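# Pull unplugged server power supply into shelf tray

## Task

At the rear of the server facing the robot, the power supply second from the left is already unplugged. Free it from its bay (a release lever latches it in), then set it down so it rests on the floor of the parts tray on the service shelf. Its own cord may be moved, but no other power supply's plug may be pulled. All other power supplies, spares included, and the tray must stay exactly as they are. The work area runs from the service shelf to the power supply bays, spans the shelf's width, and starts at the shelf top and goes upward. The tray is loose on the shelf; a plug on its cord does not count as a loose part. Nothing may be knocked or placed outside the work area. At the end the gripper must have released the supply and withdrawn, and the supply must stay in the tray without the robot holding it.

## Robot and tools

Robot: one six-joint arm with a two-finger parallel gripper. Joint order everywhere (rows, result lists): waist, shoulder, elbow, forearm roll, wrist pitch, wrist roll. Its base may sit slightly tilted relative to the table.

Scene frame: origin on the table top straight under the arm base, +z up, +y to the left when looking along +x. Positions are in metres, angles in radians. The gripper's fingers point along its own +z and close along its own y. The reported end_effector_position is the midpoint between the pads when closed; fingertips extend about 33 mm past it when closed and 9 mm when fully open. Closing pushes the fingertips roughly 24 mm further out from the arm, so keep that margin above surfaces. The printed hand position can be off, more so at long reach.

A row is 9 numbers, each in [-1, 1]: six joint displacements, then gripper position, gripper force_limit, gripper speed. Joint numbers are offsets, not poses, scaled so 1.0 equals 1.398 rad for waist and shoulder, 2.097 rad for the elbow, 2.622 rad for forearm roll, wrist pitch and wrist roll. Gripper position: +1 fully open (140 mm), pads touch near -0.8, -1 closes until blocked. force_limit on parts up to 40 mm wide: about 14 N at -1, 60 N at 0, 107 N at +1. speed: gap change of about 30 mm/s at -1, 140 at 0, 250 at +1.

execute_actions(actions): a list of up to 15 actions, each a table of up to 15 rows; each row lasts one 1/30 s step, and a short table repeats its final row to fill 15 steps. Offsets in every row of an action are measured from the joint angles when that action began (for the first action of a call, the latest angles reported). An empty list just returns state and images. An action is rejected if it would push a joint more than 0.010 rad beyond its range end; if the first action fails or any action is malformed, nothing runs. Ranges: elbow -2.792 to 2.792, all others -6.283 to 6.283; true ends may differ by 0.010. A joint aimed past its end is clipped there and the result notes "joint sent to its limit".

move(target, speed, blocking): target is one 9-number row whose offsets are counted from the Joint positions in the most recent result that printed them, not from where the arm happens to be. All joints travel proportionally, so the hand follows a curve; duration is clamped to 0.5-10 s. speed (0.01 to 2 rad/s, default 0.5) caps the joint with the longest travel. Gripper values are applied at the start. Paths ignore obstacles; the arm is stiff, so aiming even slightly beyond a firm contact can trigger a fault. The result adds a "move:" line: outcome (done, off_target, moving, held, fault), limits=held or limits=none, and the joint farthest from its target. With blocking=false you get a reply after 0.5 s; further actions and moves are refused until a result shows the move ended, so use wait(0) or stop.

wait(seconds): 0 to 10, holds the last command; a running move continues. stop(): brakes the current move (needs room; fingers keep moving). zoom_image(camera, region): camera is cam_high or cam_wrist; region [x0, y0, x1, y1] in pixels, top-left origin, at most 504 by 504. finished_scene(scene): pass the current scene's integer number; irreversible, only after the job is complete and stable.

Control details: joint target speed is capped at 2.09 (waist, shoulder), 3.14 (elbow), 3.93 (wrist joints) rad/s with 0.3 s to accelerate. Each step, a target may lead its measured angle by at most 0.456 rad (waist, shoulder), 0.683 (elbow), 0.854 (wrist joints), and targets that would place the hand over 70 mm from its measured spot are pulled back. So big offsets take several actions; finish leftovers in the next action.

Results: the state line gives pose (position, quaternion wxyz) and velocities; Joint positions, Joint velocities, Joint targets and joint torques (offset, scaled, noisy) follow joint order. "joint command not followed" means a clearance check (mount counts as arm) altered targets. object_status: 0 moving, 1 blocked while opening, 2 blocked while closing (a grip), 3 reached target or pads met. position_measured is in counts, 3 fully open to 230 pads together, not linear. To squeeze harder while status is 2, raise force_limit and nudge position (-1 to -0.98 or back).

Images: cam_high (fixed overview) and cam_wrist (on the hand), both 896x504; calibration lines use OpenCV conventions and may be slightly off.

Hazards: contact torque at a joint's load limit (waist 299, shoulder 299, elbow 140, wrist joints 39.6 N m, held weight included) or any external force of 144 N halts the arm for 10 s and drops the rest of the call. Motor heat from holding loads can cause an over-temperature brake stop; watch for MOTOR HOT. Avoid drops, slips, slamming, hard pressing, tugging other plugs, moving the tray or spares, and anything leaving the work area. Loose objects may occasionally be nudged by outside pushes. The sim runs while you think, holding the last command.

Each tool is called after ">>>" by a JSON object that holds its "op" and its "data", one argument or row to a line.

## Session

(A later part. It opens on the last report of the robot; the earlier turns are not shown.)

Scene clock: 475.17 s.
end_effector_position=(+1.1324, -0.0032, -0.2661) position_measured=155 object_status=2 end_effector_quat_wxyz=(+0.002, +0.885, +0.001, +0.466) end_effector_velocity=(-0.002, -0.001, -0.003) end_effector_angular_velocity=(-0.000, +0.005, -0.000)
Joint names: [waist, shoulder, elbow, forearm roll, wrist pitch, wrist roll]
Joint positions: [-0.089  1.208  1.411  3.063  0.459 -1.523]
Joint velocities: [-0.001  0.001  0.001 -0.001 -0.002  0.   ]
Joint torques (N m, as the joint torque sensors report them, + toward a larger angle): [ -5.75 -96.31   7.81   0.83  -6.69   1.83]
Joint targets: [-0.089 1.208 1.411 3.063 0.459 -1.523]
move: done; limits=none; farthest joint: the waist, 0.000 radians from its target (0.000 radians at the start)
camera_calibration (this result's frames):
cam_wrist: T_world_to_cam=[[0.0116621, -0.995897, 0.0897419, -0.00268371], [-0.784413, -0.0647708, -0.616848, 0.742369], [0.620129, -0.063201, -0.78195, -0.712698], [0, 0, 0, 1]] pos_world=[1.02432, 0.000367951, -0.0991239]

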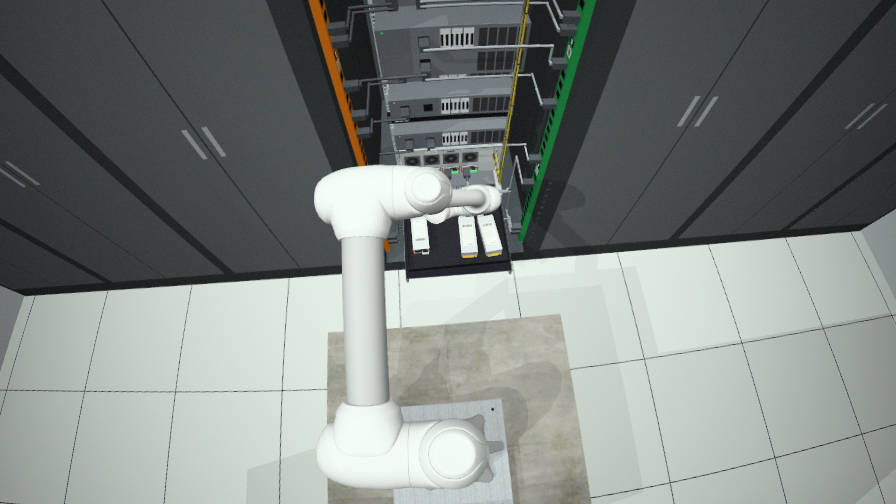

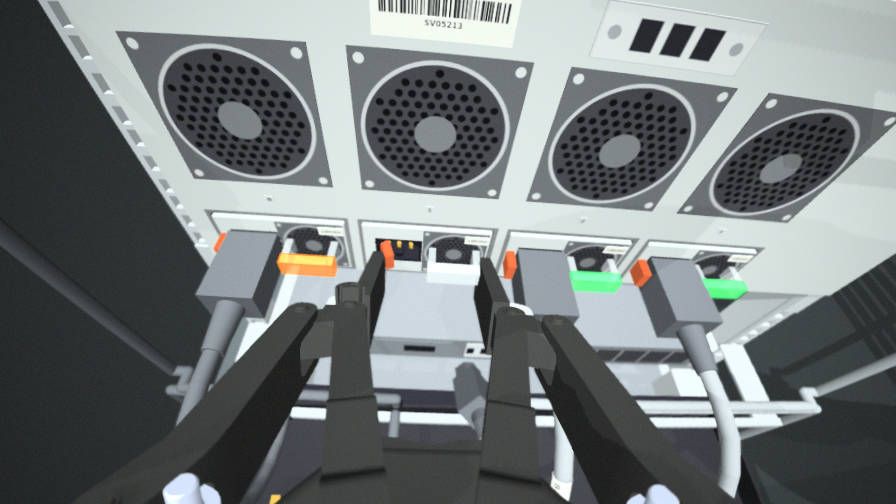

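>>> {"op": "move", "data": {
  "target": [-0.00014, -0.00226, 0.00474, 0.0004, 0.00258, -0.00046, -0.285, 1, -1],
  "speed": 0.012
}}

>>> {"op": "zoom_image", "data": {
  "camera": "cam_wrist",
  "region": [340, 205, 520, 295]
}}

Scene clock: 480.70 s.
end_effector_position=(+1.1283, -0.0032, -0.2662) position_measured=155 object_status=2 end_effector_quat_wxyz=(+0.002, +0.885, +0.001, +0.466) end_effector_velocity=(+0.001, -0.001, +0.000) end_effector_angular_velocity=(-0.001, -0.001, +0.000)
Joint names: [waist, shoulder, elbow, forearm roll, wrist pitch, wrist roll]
Joint positions: [-0.089  1.205  1.421  3.064  0.466 -1.525]
Joint velocities: [-0.001  0.    -0.001 -0.001 -0.    -0.001]
Joint torques (N m, as the joint torque sensors report them, + toward a larger angle): [  -3.57 -113.85  -16.09    0.55    0.85    1.52]
Joint targets: [-0.089 1.205 1.421 3.064 0.466 -1.525]
move: done; limits=none; farthest joint: the waist, 0.000 radians from its target (0.000 radians at the start)
camera_calibration (this result's frames):
cam_wrist: T_world_to_cam=[[0.0116089, -0.995895, 0.0897704, -0.00251488], [-0.784542, -0.0647337, -0.616688, 0.739284], [0.619967, -0.0632696, -0.782073, -0.71011], [0, 0, 0, 1]] pos_world=[1.02027, 0.000423718, -0.0992245]

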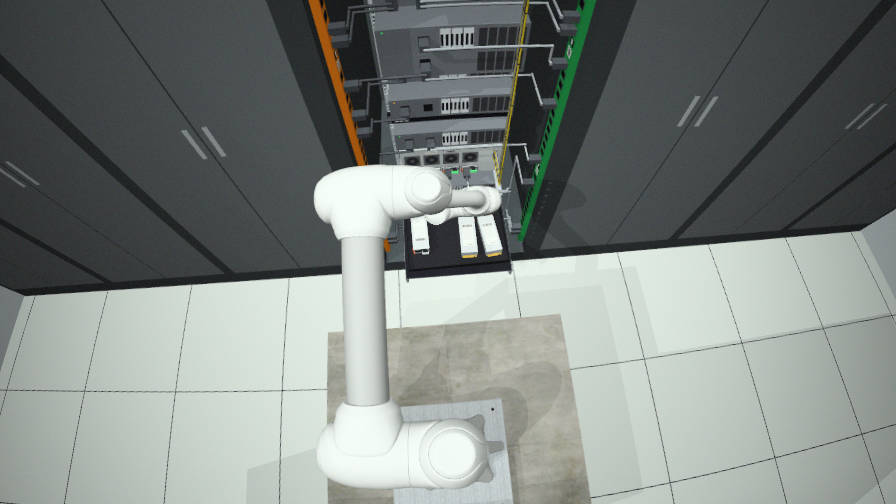

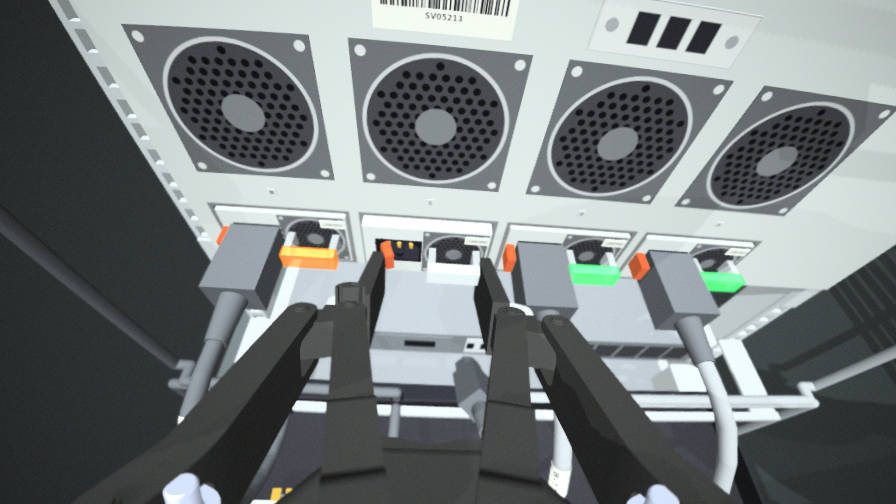

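Region (340, 205, 520, 295) of cam_wrist's 896x504 image, scaled by 2.800, with more detail than that image has.

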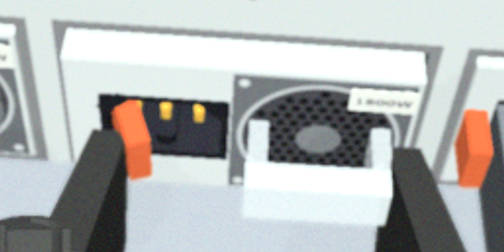

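>>> {"op": "move", "data": {
  "target": [-0.00129, -0.01862, 0.04046, 0.00192, 0.02239, -0.00288, -0.285, 1, -1],
  "speed": 0.08
}}

Scene clock: 501.80 s.
end_effector_position=(+1.0933, -0.0032, -0.2662) position_measured=155 object_status=2 end_effector_quat_wxyz=(+0.002, +0.885, +0.001, +0.466) end_effector_velocity=(+0.000, +0.001, +0.002) end_effector_angular_velocity=(+0.000, -0.003, +0.002)
Joint names: [waist, shoulder, elbow, forearm roll, wrist pitch, wrist roll]
Joint positions: [-0.091  1.179  1.506  3.069  0.524 -1.532]
Joint velocities: [ 0.001 -0.002  0.001 -0.001  0.002  0.001]
Joint torques (N m, as the joint torque sensors report them, + toward a larger angle): [  -9.78 -114.17  -16.88    1.95    1.53    1.39]
Joint targets: [-0.091 1.179 1.506 3.069 0.524 -1.532]
move: done; limits=none; farthest joint: the waist, 0.000 radians from its target (0.002 radians at the start)
camera_calibration (this result's frames):
cam_wrist: T_world_to_cam=[[0.0116448, -0.995894, 0.0897703, -0.00213655], [-0.784571, -0.0647587, -0.616647, 0.711839], [0.619929, -0.0632505, -0.782104, -0.688385], [0, 0, 0, 1]] pos_world=[0.985263, 0.000429294, -0.0992432]

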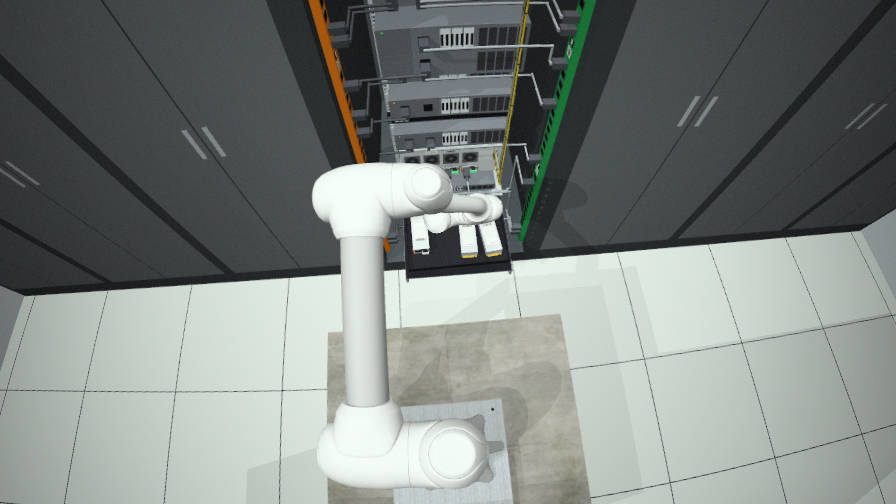

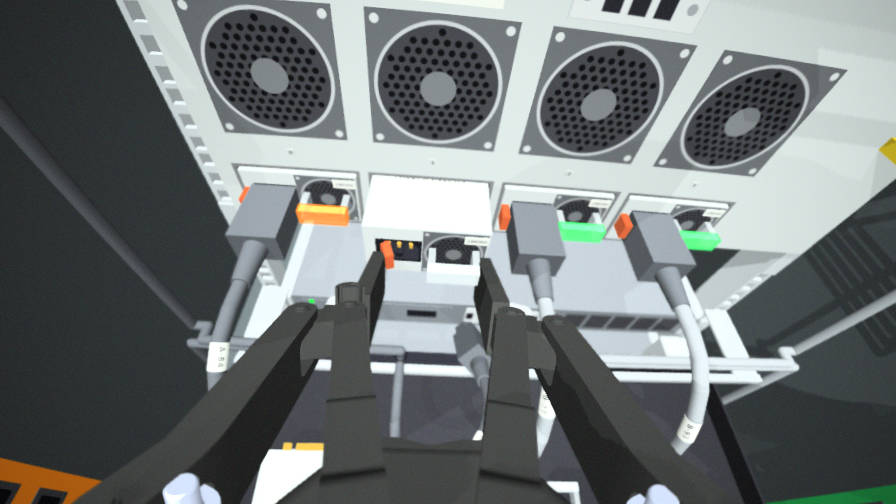

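>>> {"op": "move", "data": {
  "target": [-0.00077, -0.0164, 0.03854, 0.00188, 0.02204, -0.00267, -0.285, 1, -1],
  "speed": 0.1
}}

Scene clock: 528.87 s.
end_effector_position=(+1.0583, -0.0025, -0.2662) position_measured=155 object_status=2 end_effector_quat_wxyz=(+0.003, +0.885, +0.001, +0.466) end_effector_velocity=(+0.001, -0.000, +0.001) end_effector_angular_velocity=(-0.001, -0.002, +0.000)
Joint names: [waist, shoulder, elbow, forearm roll, wrist pitch, wrist roll]
Joint positions: [-0.092  1.156  1.587  3.074  0.582 -1.539]
Joint velocities: [-0.    -0.001 -0.001 -0.    -0.    -0.001]
Joint torques (N m, as the joint torque sensors report them, + toward a larger angle): [   0.18 -103.19   -3.71    0.09   -1.1     1.47]
Joint targets: [-0.092 1.156 1.587 3.074 0.582 -1.539]
move: done; limits=none; farthest joint: the waist, 0.000 radians from its target (0.001 radians at the start)
camera_calibration (this result's frames):
cam_wrist: T_world_to_cam=[[0.0116404, -0.995889, 0.0898302, -0.00105562], [-0.784538, -0.0647956, -0.616686, 0.684438], [0.619971, -0.0632967, -0.782067, -0.666683], [0, 0, 0, 1]] pos_world=[0.950305, 0.0010985, -0.0992127]

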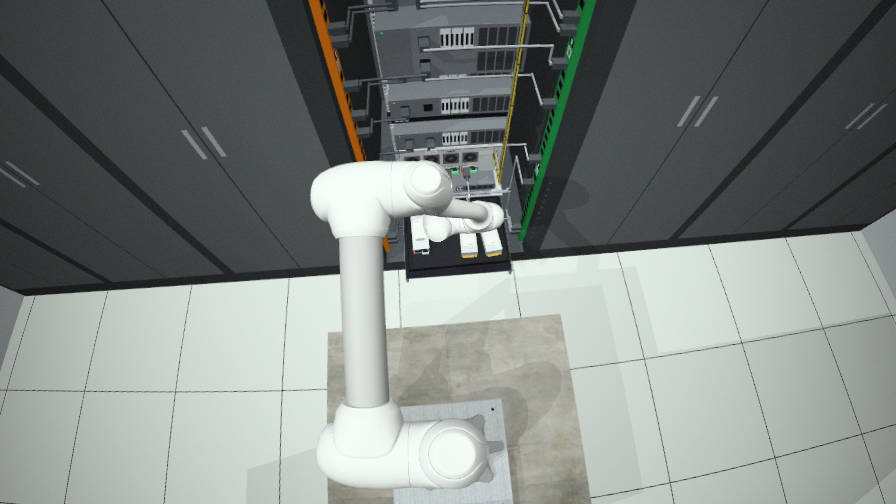

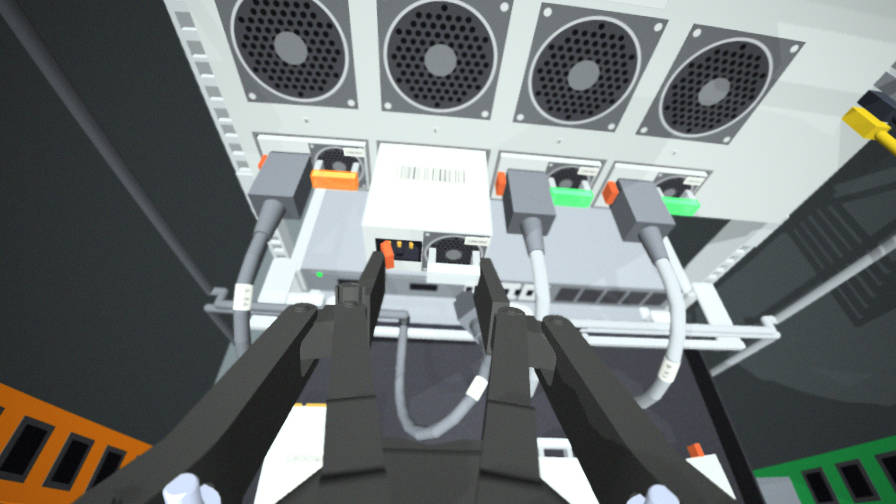

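>>> {"op": "move", "data": {
  "target": [-0.00149, -0.01386, 0.03587, 0.00092, 0.02127, -0.00203, -0.285, 1, -1],
  "speed": 0.08
}}

Scene clock: 536.50 s.
end_effector_position=(+1.0243, -0.0026, -0.2662) position_measured=155 object_status=2 end_effector_quat_wxyz=(+0.003, +0.885, +0.001, +0.466) end_effector_velocity=(+0.000, -0.001, +0.001) end_effector_angular_velocity=(-0.000, -0.001, +0.001)
Joint names: [waist, shoulder, elbow, forearm roll, wrist pitch, wrist roll]
Joint positions: [-0.094  1.137  1.662  3.076  0.638 -1.544]
Joint velocities: [-0.001 -0.001  0.    -0.002  0.001  0.001]
Joint torques (N m, as the joint torque sensors report them, + toward a larger angle): [ -14.26 -110.15  -14.81    3.24    2.33    1.29]
Joint targets: [-0.094 1.137 1.662 3.076 0.638 -1.544]
move: done; limits=none; farthest joint: the waist, 0.000 radians from its target (0.002 radians at the start)
camera_calibration (this result's frames):
cam_wrist: T_world_to_cam=[[0.0116451, -0.995882, 0.0899033, -0.000683193], [-0.784548, -0.0648437, -0.616668, 0.657761], [0.619959, -0.0633523, -0.782073, -0.645609], [0, 0, 0, 1]] pos_world=[0.916304, 0.00107037, -0.0992321]

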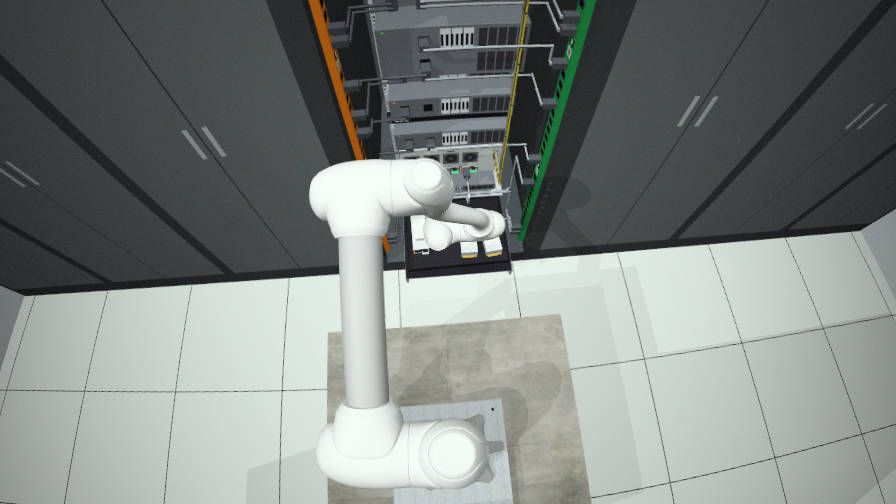

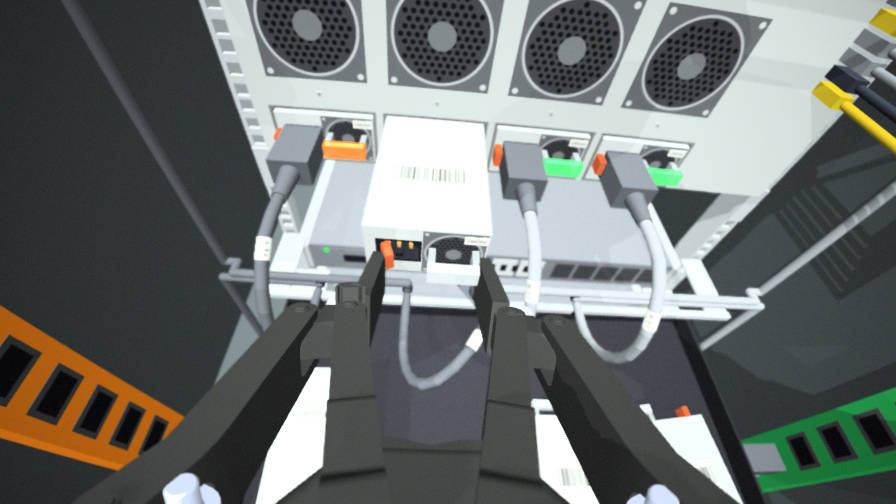

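>>> {"op": "move", "data": {
  "target": [-0.00144, -0.01059, 0.03052, 0.00055, 0.01873, -0.00163, -0.285, 1, -1],
  "speed": 0.08
}}

Scene clock: 565.00 s.
end_effector_position=(+0.9943, -0.0026, -0.2662) position_measured=155 object_status=2 end_effector_quat_wxyz=(+0.003, +0.885, +0.001, +0.466) end_effector_velocity=(+0.000, +0.001, +0.001) end_effector_angular_velocity=(-0.001, -0.001, +0.002)
Joint names: [waist, shoulder, elbow, forearm roll, wrist pitch, wrist roll]
Joint positions: [-0.096  1.122  1.726  3.077  0.687 -1.549]
Joint velocities: [ 0.001 -0.001 -0.    -0.001  0.    -0.001]
Joint torques (N m, as the joint torque sensors report them, + toward a larger angle): [ -15.59 -104.87  -12.61    3.68    2.31    1.59]
Joint targets: [-0.096 1.122 1.726 3.077 0.687 -1.549]
move: done; limits=none; farthest joint: the waist, 0.000 radians from its target (0.002 radians at the start)
camera_calibration (this result's frames):
cam_wrist: T_world_to_cam=[[0.0116434, -0.995876, 0.08997, -0.000368212], [-0.784562, -0.0648822, -0.616647, 0.634239], [0.619941, -0.0634072, -0.782082, -0.627003], [0, 0, 0, 1]] pos_world=[0.886309, 0.00102767, -0.099233]

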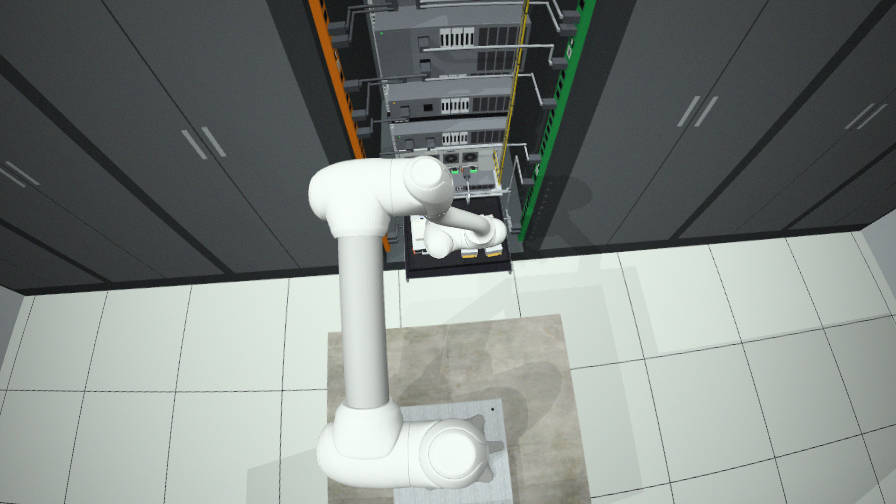

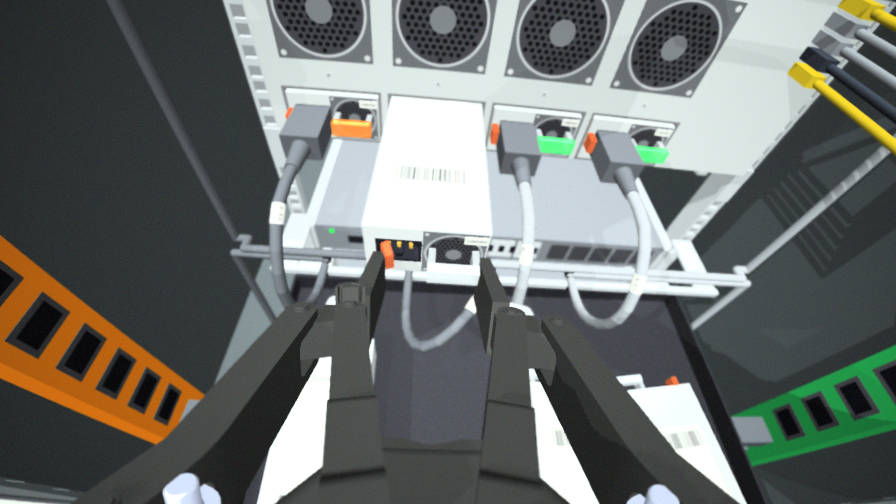

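>>> {"op": "execute_actions", "data": {
  "actions": []
}}

Scene clock: 578.80 s.
end_effector_position=(+0.9943, -0.0026, -0.2662) position_measured=155 object_status=2 end_effector_quat_wxyz=(+0.003, +0.885, +0.001, +0.466) end_effector_velocity=(-0.000, +0.001, -0.000) end_effector_angular_velocity=(-0.001, +0.001, +0.001)
Joint names: [waist, shoulder, elbow, forearm roll, wrist pitch, wrist roll]
Joint positions: [-0.096  1.122  1.726  3.077  0.687 -1.549]
Joint velocities: [ 0.001  0.    -0.     0.    -0.001 -0.001]
Joint torques (N m, as the joint torque sensors report them, + toward a larger angle): [ -12.49 -106.56  -12.13    3.63    2.41    1.45]
Joint targets: [-0.096 1.122 1.726 3.077 0.687 -1.549]
camera_calibration (this result's frames):
cam_wrist: T_world_to_cam=[[0.0116431, -0.995877, 0.089969, -0.000367023], [-0.78457, -0.0648805, -0.616636, 0.634233], [0.619931, -0.0634075, -0.78209, -0.626987], [0, 0, 0, 1]] pos_world=[0.886293, 0.00102814, -0.0992367]

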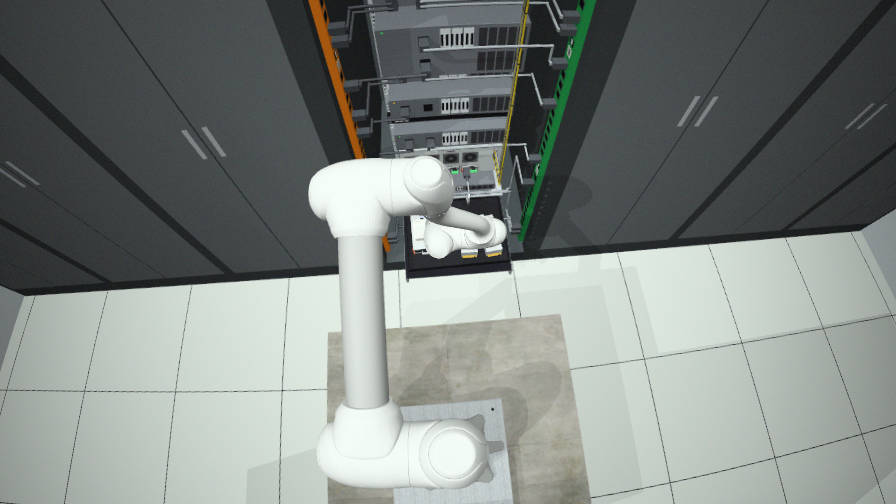

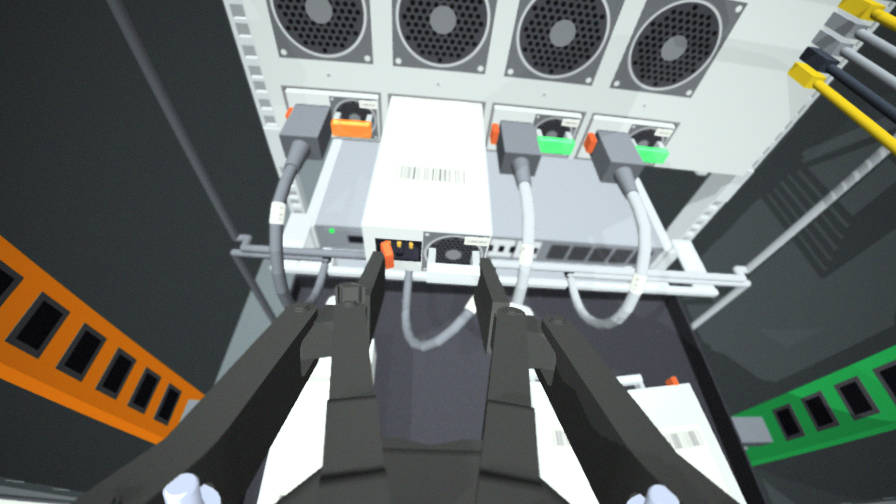

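>>> {"op": "execute_actions", "data": {
  "actions": [
    [[0,0,0,0,0,0,0.2,0,-0.3]]
  ]
}}

Scene clock: 636.87 s.
end_effector_position=(+0.9942, -0.0028, -0.2663) position_measured=104 object_status=0 end_effector_quat_wxyz=(+0.003, +0.885, +0.001, +0.466) end_effector_velocity=(-0.000, +0.000, +0.000) end_effector_angular_velocity=(+0.000, +0.000, +0.000)
Joint names: [waist, shoulder, elbow, forearm roll, wrist pitch, wrist roll]
Joint positions: [-0.096  1.122  1.726  3.077  0.687 -1.549]
Joint velocities: [ 0.    -0.001  0.001  0.     0.    -0.   ]
Joint torques (N m, as the joint torque sensors report them, + toward a larger angle): [  -0.86 -100.81  -13.45   -0.93    2.08    0.54]
Joint targets: [-0.096 1.122 1.726 3.077 0.687 -1.549]
camera_calibration (this result's frames):
cam_wrist: T_world_to_cam=[[0.0114299, -0.995881, 0.089952, -0.000335515], [-0.784647, -0.0646955, -0.616558, 0.634226], [0.619837, -0.0635334, -0.782154, -0.626887], [0, 0, 0, 1]] pos_world=[0.886216, 0.000869163, -0.0992554]

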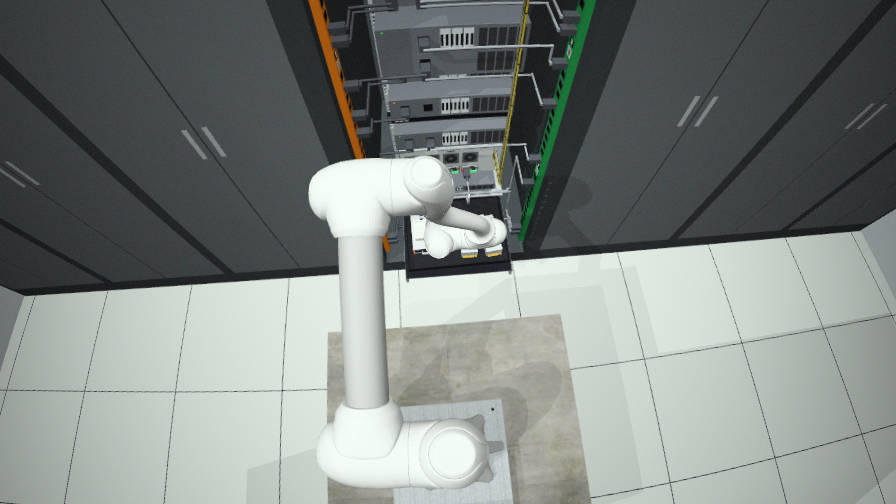

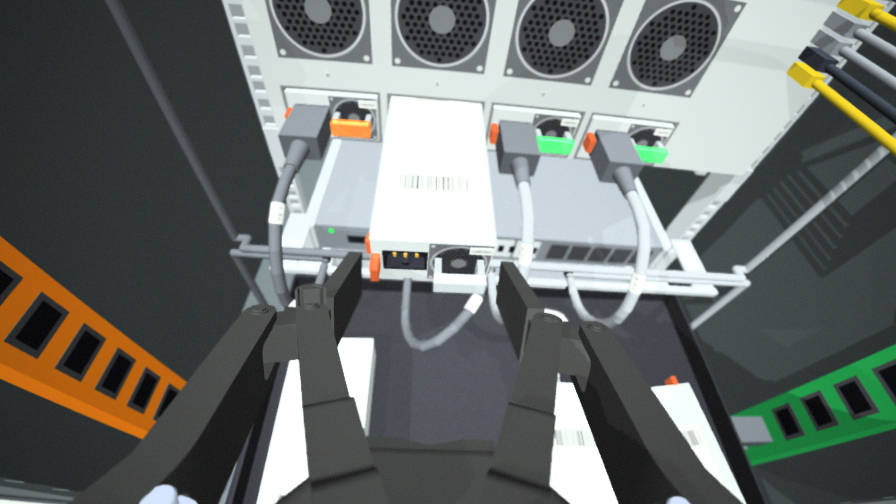

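>>> {"op": "zoom_image", "data": {
  "camera": "cam_wrist",
  "region": [300, 80, 600, 320]
}}

Region (300, 80, 600, 320) of cam_wrist's 896x504 image, scaled by 1.680, with more detail than that image has; it fills the top 403 rows of this view, and the rest is white.

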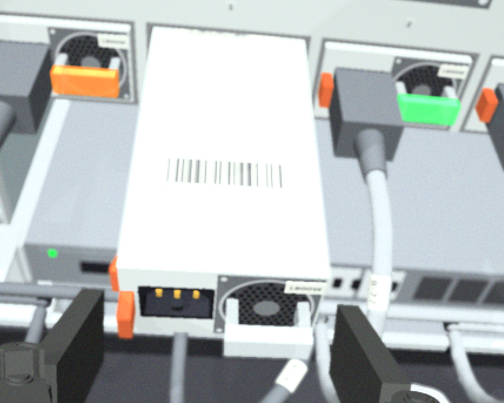

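>>> {"op": "move", "data": {
  "target": [0.00411,-0.09069,-0.0185,-0.01092,-0.13928,0.01374,0.2,0,-0.3],
  "speed": 0.5
}}

Scene clock: 669.20 s.
end_effector_position=(+0.9999, -0.0008, -0.2151) position_measured=104 object_status=3 end_effector_quat_wxyz=(+0.003, +0.927, +0.000, +0.375) end_effector_velocity=(+0.000, +0.002, -0.001) end_effector_angular_velocity=(+0.000, +0.000, +0.002)
Joint names: [waist, shoulder, elbow, forearm roll, wrist pitch, wrist roll]
Joint positions: [-0.091  0.995  1.687  3.049  0.322 -1.513]
Joint velocities: [ 0.002  0.001 -0.001  0.    -0.     0.   ]
Joint torques (N m, as the joint torque sensors report them, + toward a larger angle): [  -1.09 -103.86  -20.6    -1.43    1.63    0.26]
Joint targets: [-0.091 0.995 1.687 3.049 0.322 -1.513]
move: done; limits=none; farthest joint: the waist, 0.000 radians from its target (0.006 radians at the start)
camera_calibration (this result's frames):
cam_wrist: T_world_to_cam=[[0.0264305, -0.995944, 0.0860076, -0.0188486], [-0.891646, -0.0623867, -0.448414, 0.813497], [0.451961, -0.0648365, -0.889678, -0.445486], [0, 0, 0, 1]] pos_world=[0.927192, 0.00309554, -0.0299342]

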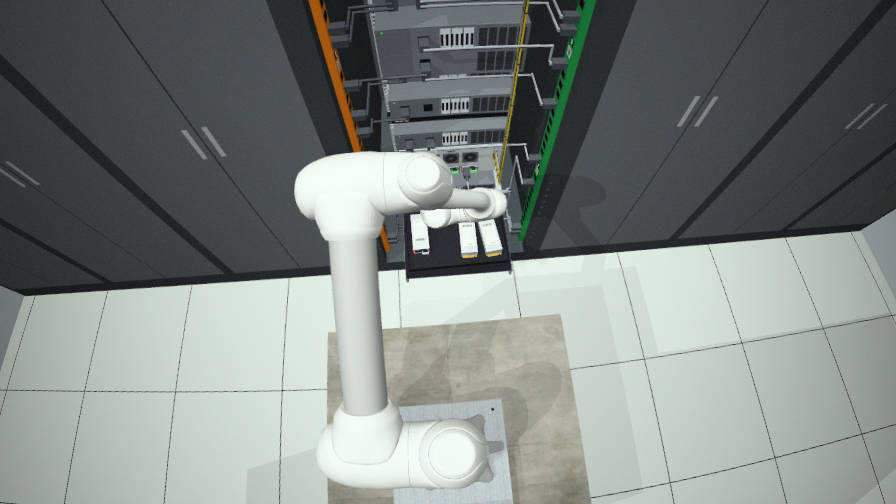

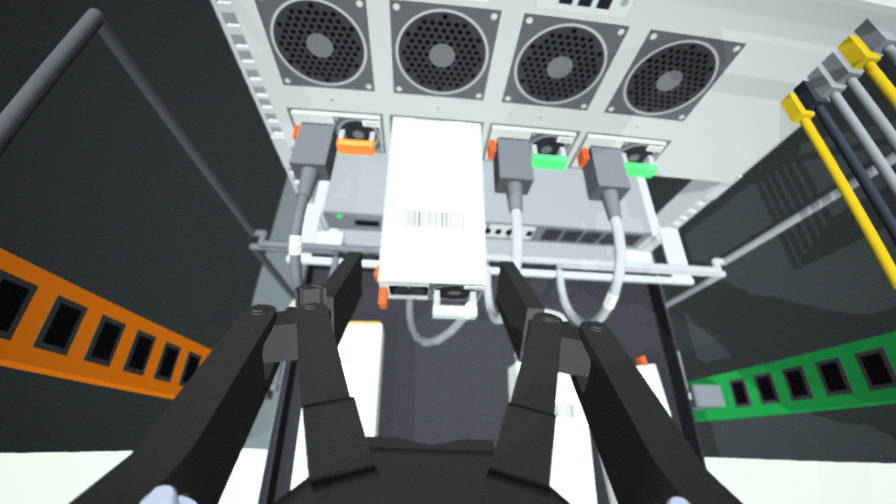

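>>> {"op": "zoom_image", "data": {
  "camera": "cam_wrist",
  "region": [300, 100, 600, 340]
}}

>>> {"op": "zoom_image", "data": {
  "camera": "cam_high",
  "region": [380, 140, 540, 290]
}}

Region (300, 100, 600, 340) of cam_wrist's 896x504 image, scaled by 1.680, with more detail than that image has; it fills the top 403 rows of this view, and the rest is white.

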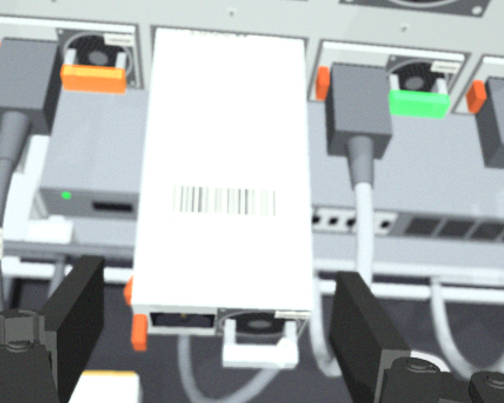

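Region (380, 140, 540, 290) of cam_high's 896x504 image, scaled by 3.150, with more detail than that image has; it fills the top 472 rows of this view, and the rest is white.

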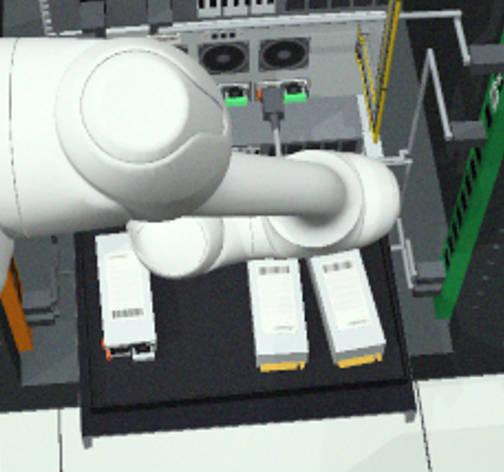

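>>> {"op": "move", "data": {
  "target": [0.00278,0.05381,-0.09721,-0.01929,-0.04878,0.02077,0.18,0,-0.3],
  "speed": 0.3
}}

Scene clock: 719.40 s.
end_effector_position=(+1.0859, -0.0009, -0.2201) position_measured=107 object_status=3 end_effector_quat_wxyz=(+0.003, +0.927, +0.001, +0.375) end_effector_velocity=(+0.001, +0.000, +0.002) end_effector_angular_velocity=(-0.001, -0.001, +0.001)
Joint names: [waist, shoulder, elbow, forearm roll, wrist pitch, wrist roll]
Joint positions: [-0.087  1.07   1.484  2.998  0.194 -1.458]
Joint velocities: [ 0.    -0.002 -0.001 -0.002 -0.001  0.001]
Joint torques (N m, as the joint torque sensors report them, + toward a larger angle): [  -1.97 -111.57  -25.03   -2.19    1.67    0.06]
Joint targets: [-0.087 1.070 1.483 2.998 0.194 -1.458]
move: done; limits=none; farthest joint: the waist, 0.000 radians from its target (0.003 radians at the start)
camera_calibration (this result's frames):
cam_wrist: T_world_to_cam=[[0.0277807, -0.995908, 0.0859928, -0.0222933], [-0.891547, -0.0635908, -0.448442, 0.887812], [0.452076, -0.0642085, -0.889666, -0.48893], [0, 0, 0, 1]] pos_world=[1.01318, 0.00286109, -0.034935]

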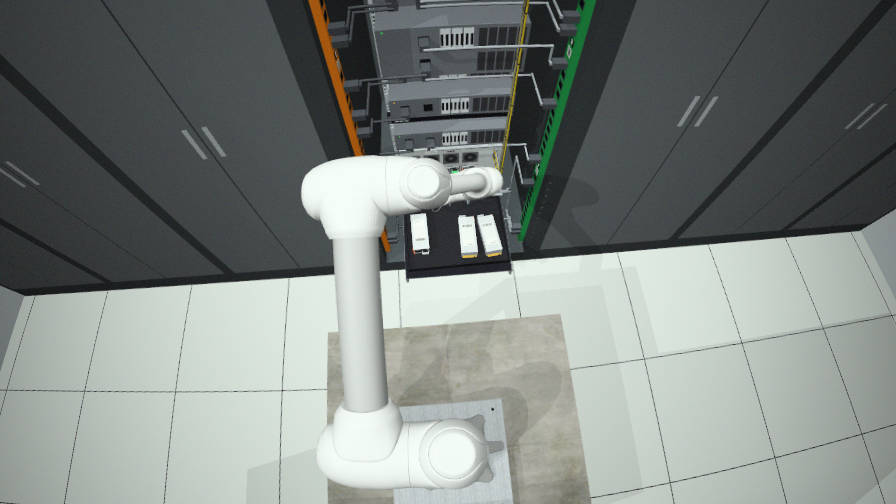

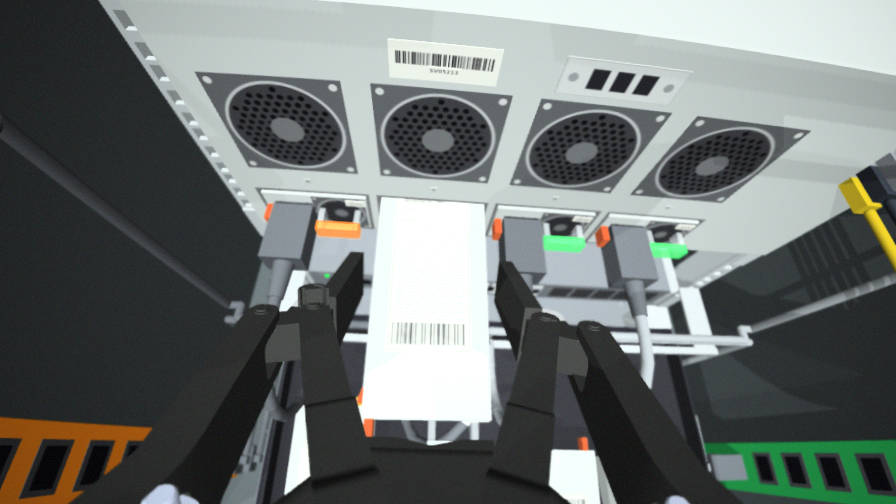

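>>> {"op": "zoom_image", "data": {
  "camera": "cam_wrist",
  "region": [300, 180, 580, 450]
}}

>>> {"op": "zoom_image", "data": {
  "camera": "cam_high",
  "region": [395, 185, 525, 290]
}}

Region (300, 180, 580, 450) of cam_wrist's 896x504 image, scaled by 1.800, with more detail than that image has; it fills the top 486 rows of this view, and the rest is white.

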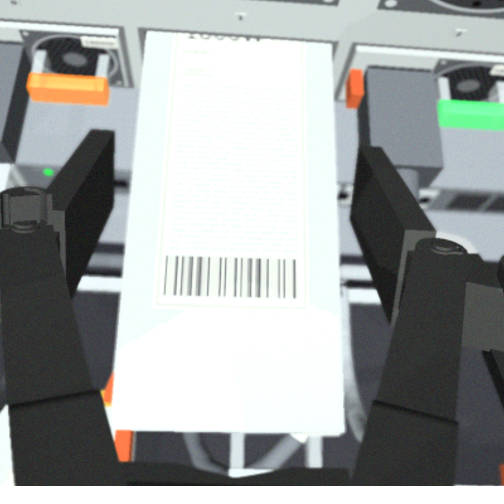

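Region (395, 185, 525, 290) of cam_high's 896x504 image, scaled by 3.877, with more detail than that image has; it fills the top 407 rows of this view, and the rest is white.

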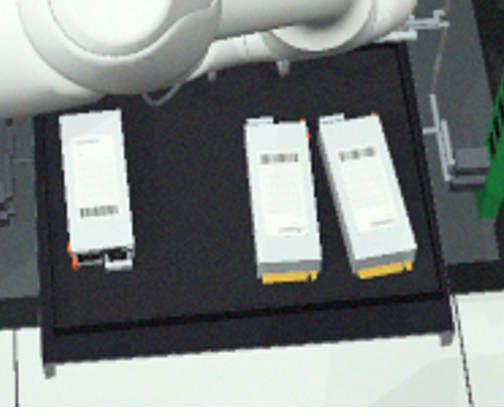

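>>> {"op": "move", "data": {
  "target": [0,0.0452,-0.01269,0.00851,0.01383,-0.00872,0.18,0,-0.3],
  "speed": 0.08
}}

Scene clock: 732.97 s.
end_effector_position=(+1.0859, -0.0012, -0.2660) position_measured=107 object_status=3 end_effector_quat_wxyz=(+0.003, +0.927, +0.001, +0.375) end_effector_velocity=(-0.002, -0.001, -0.001) end_effector_angular_velocity=(-0.001, +0.002, +0.000)
Joint names: [waist, shoulder, elbow, forearm roll, wrist pitch, wrist roll]
Joint positions: [-0.087  1.133  1.457  3.021  0.23  -1.481]
Joint velocities: [-0.001 -0.     0.002 -0.001 -0.    -0.001]
Joint torques (N m, as the joint torque sensors report them, + toward a larger angle): [  -1.29 -113.64  -23.85   -1.87    1.59    0.3 ]
Joint targets: [-0.087 1.133 1.457 3.021 0.230 -1.481]
move: done; limits=none; farthest joint: the waist, 0.000 radians from its target (0.000 radians at the start)
camera_calibration (this result's frames):
cam_wrist: T_world_to_cam=[[0.027827, -0.995905, 0.0860111, -0.0186557], [-0.89153, -0.0636425, -0.448469, 0.8672], [0.452106, -0.0642019, -0.88965, -0.529848], [0, 0, 0, 1]] pos_world=[1.0132, 0.00259418, -0.0808628]

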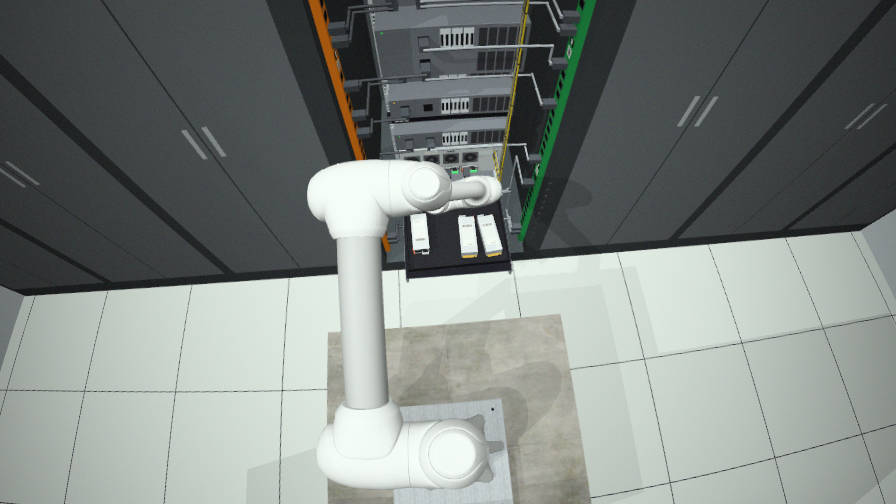

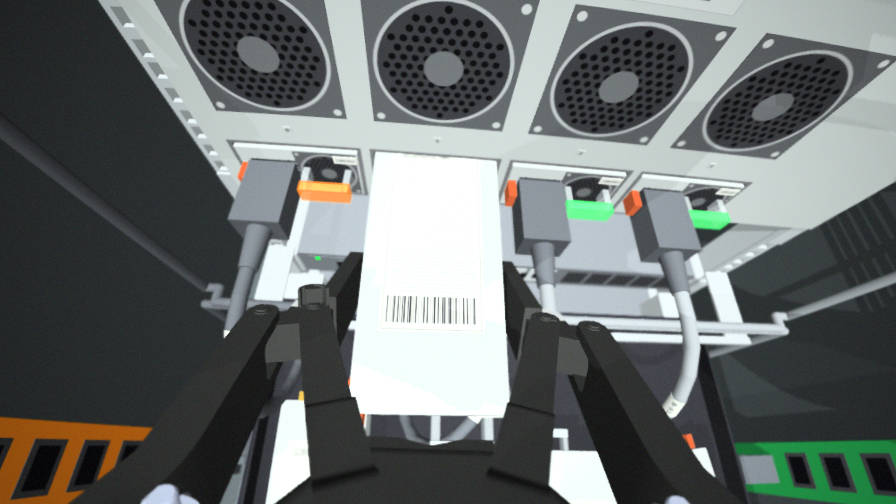

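>>> {"op": "execute_actions", "data": {
  "actions": [
    [[0,0,0,0,0,0,-1,0.7,-1]],
    [[0,0,0,0,0,0,-1,0.7,-1]]
  ]
}}

Scene clock: 737.03 s.
end_effector_position=(+1.0859, -0.0012, -0.2660) position_measured=123 object_status=2 end_effector_quat_wxyz=(+0.003, +0.927, +0.001, +0.375) end_effector_velocity=(-0.001, -0.000, -0.002) end_effector_angular_velocity=(+0.000, +0.003, -0.001)
Joint names: [waist, shoulder, elbow, forearm roll, wrist pitch, wrist roll]
Joint positions: [-0.087  1.133  1.457  3.021  0.23  -1.481]
Joint velocities: [-0.     0.002  0.001  0.    -0.    -0.   ]
Joint torques (N m, as the joint torque sensors report them, + toward a larger angle): [ -2.37 -81.66 -39.62  -0.19   3.37   1.15]
Joint targets: [-0.087 1.133 1.457 3.021 0.230 -1.481]
camera_calibration (this result's frames):
cam_wrist: T_world_to_cam=[[0.0278635, -0.995902, 0.086043, -0.0186813], [-0.89155, -0.0636863, -0.448423, 0.867185], [0.452065, -0.0642169, -0.88967, -0.529844], [0, 0, 0, 1]] pos_world=[1.01318, 0.00259812, -0.0809137]

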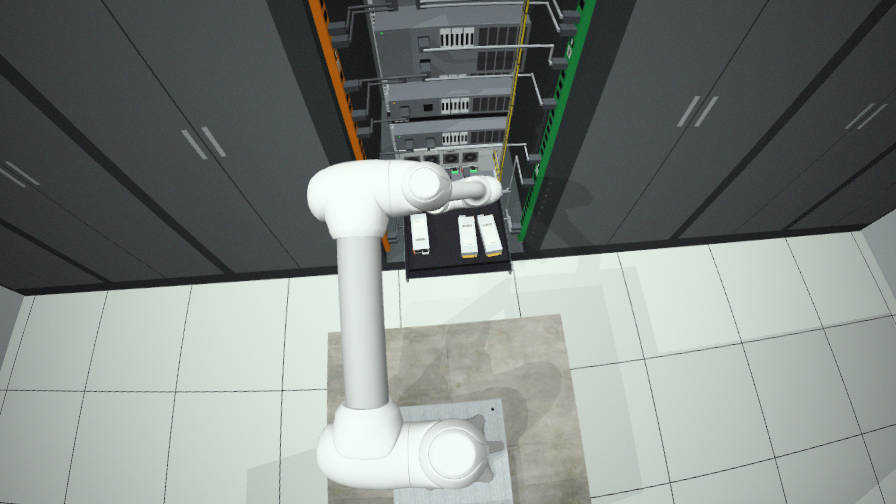

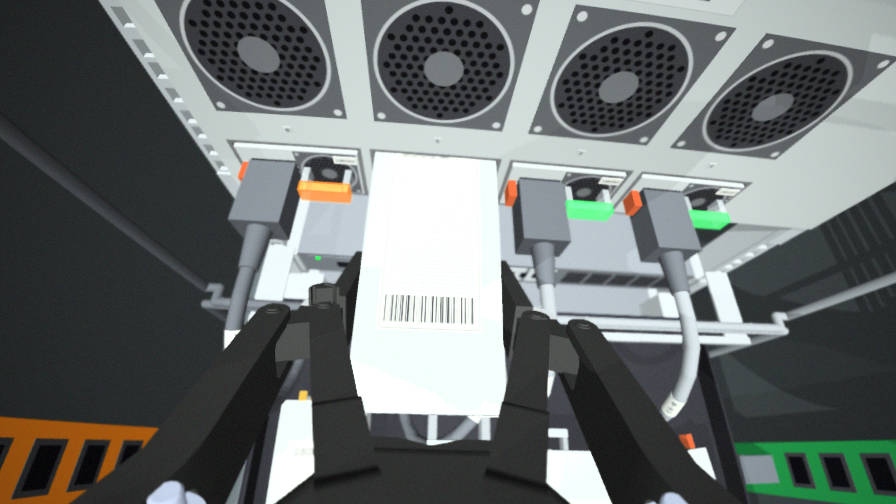

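>>> {"op": "move", "data": {
  "target": [0,-0.00478,0.004466,0,0.001023,0,-1,0.7,-1],
  "speed": 0.02
}}

Scene clock: 748.23 s.
end_effector_position=(+1.0828, -0.0009, -0.2631) position_measured=124 object_status=2 end_effector_quat_wxyz=(+0.003, +0.927, +0.001, +0.375) end_effector_velocity=(+0.001, -0.002, +0.001) end_effector_angular_velocity=(-0.001, -0.002, -0.000)
Joint names: [waist, shoulder, elbow, forearm roll, wrist pitch, wrist roll]
Joint positions: [-0.087  1.127  1.466  3.021  0.233 -1.481]
Joint velocities: [-0.002 -0.001  0.001 -0.001  0.002 -0.001]
Joint torques (N m, as the joint torque sensors report them, + toward a larger angle): [  -1.07 -129.14  -31.64   -1.62    6.      0.45]
Joint targets: [-0.087 1.127 1.466 3.021 0.233 -1.481]
move: done; limits=none; farthest joint: the shoulder, 0.001 radians from its target (0.007 radians at the start)
camera_calibration (this result's frames):
cam_wrist: T_world_to_cam=[[0.0280332, -0.995921, 0.0857642, -0.0188667], [-0.891573, -0.0637079, -0.448374, 0.865851], [0.452009, -0.0638956, -0.889722, -0.525783], [0, 0, 0, 1]] pos_world=[1.01016, 0.00277656, -0.0779577]

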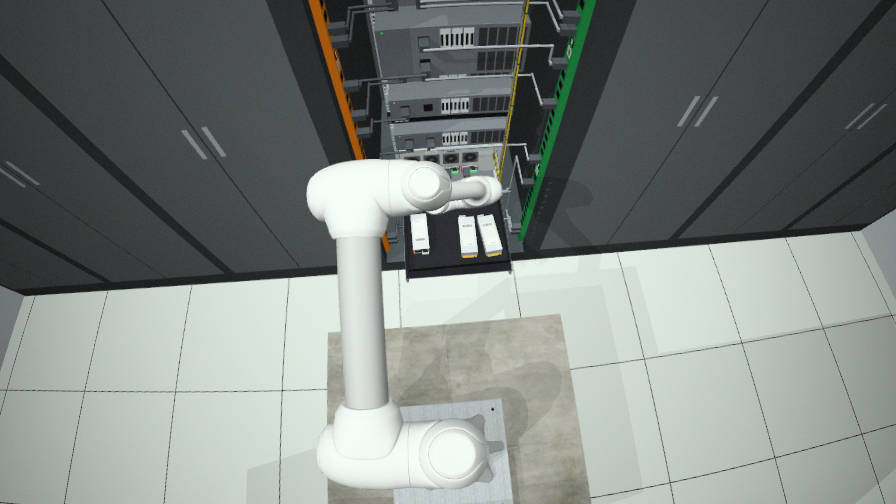

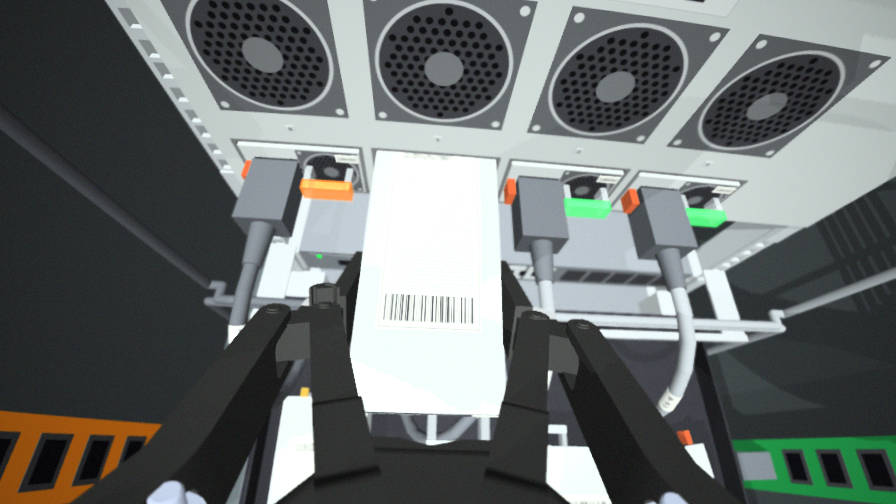

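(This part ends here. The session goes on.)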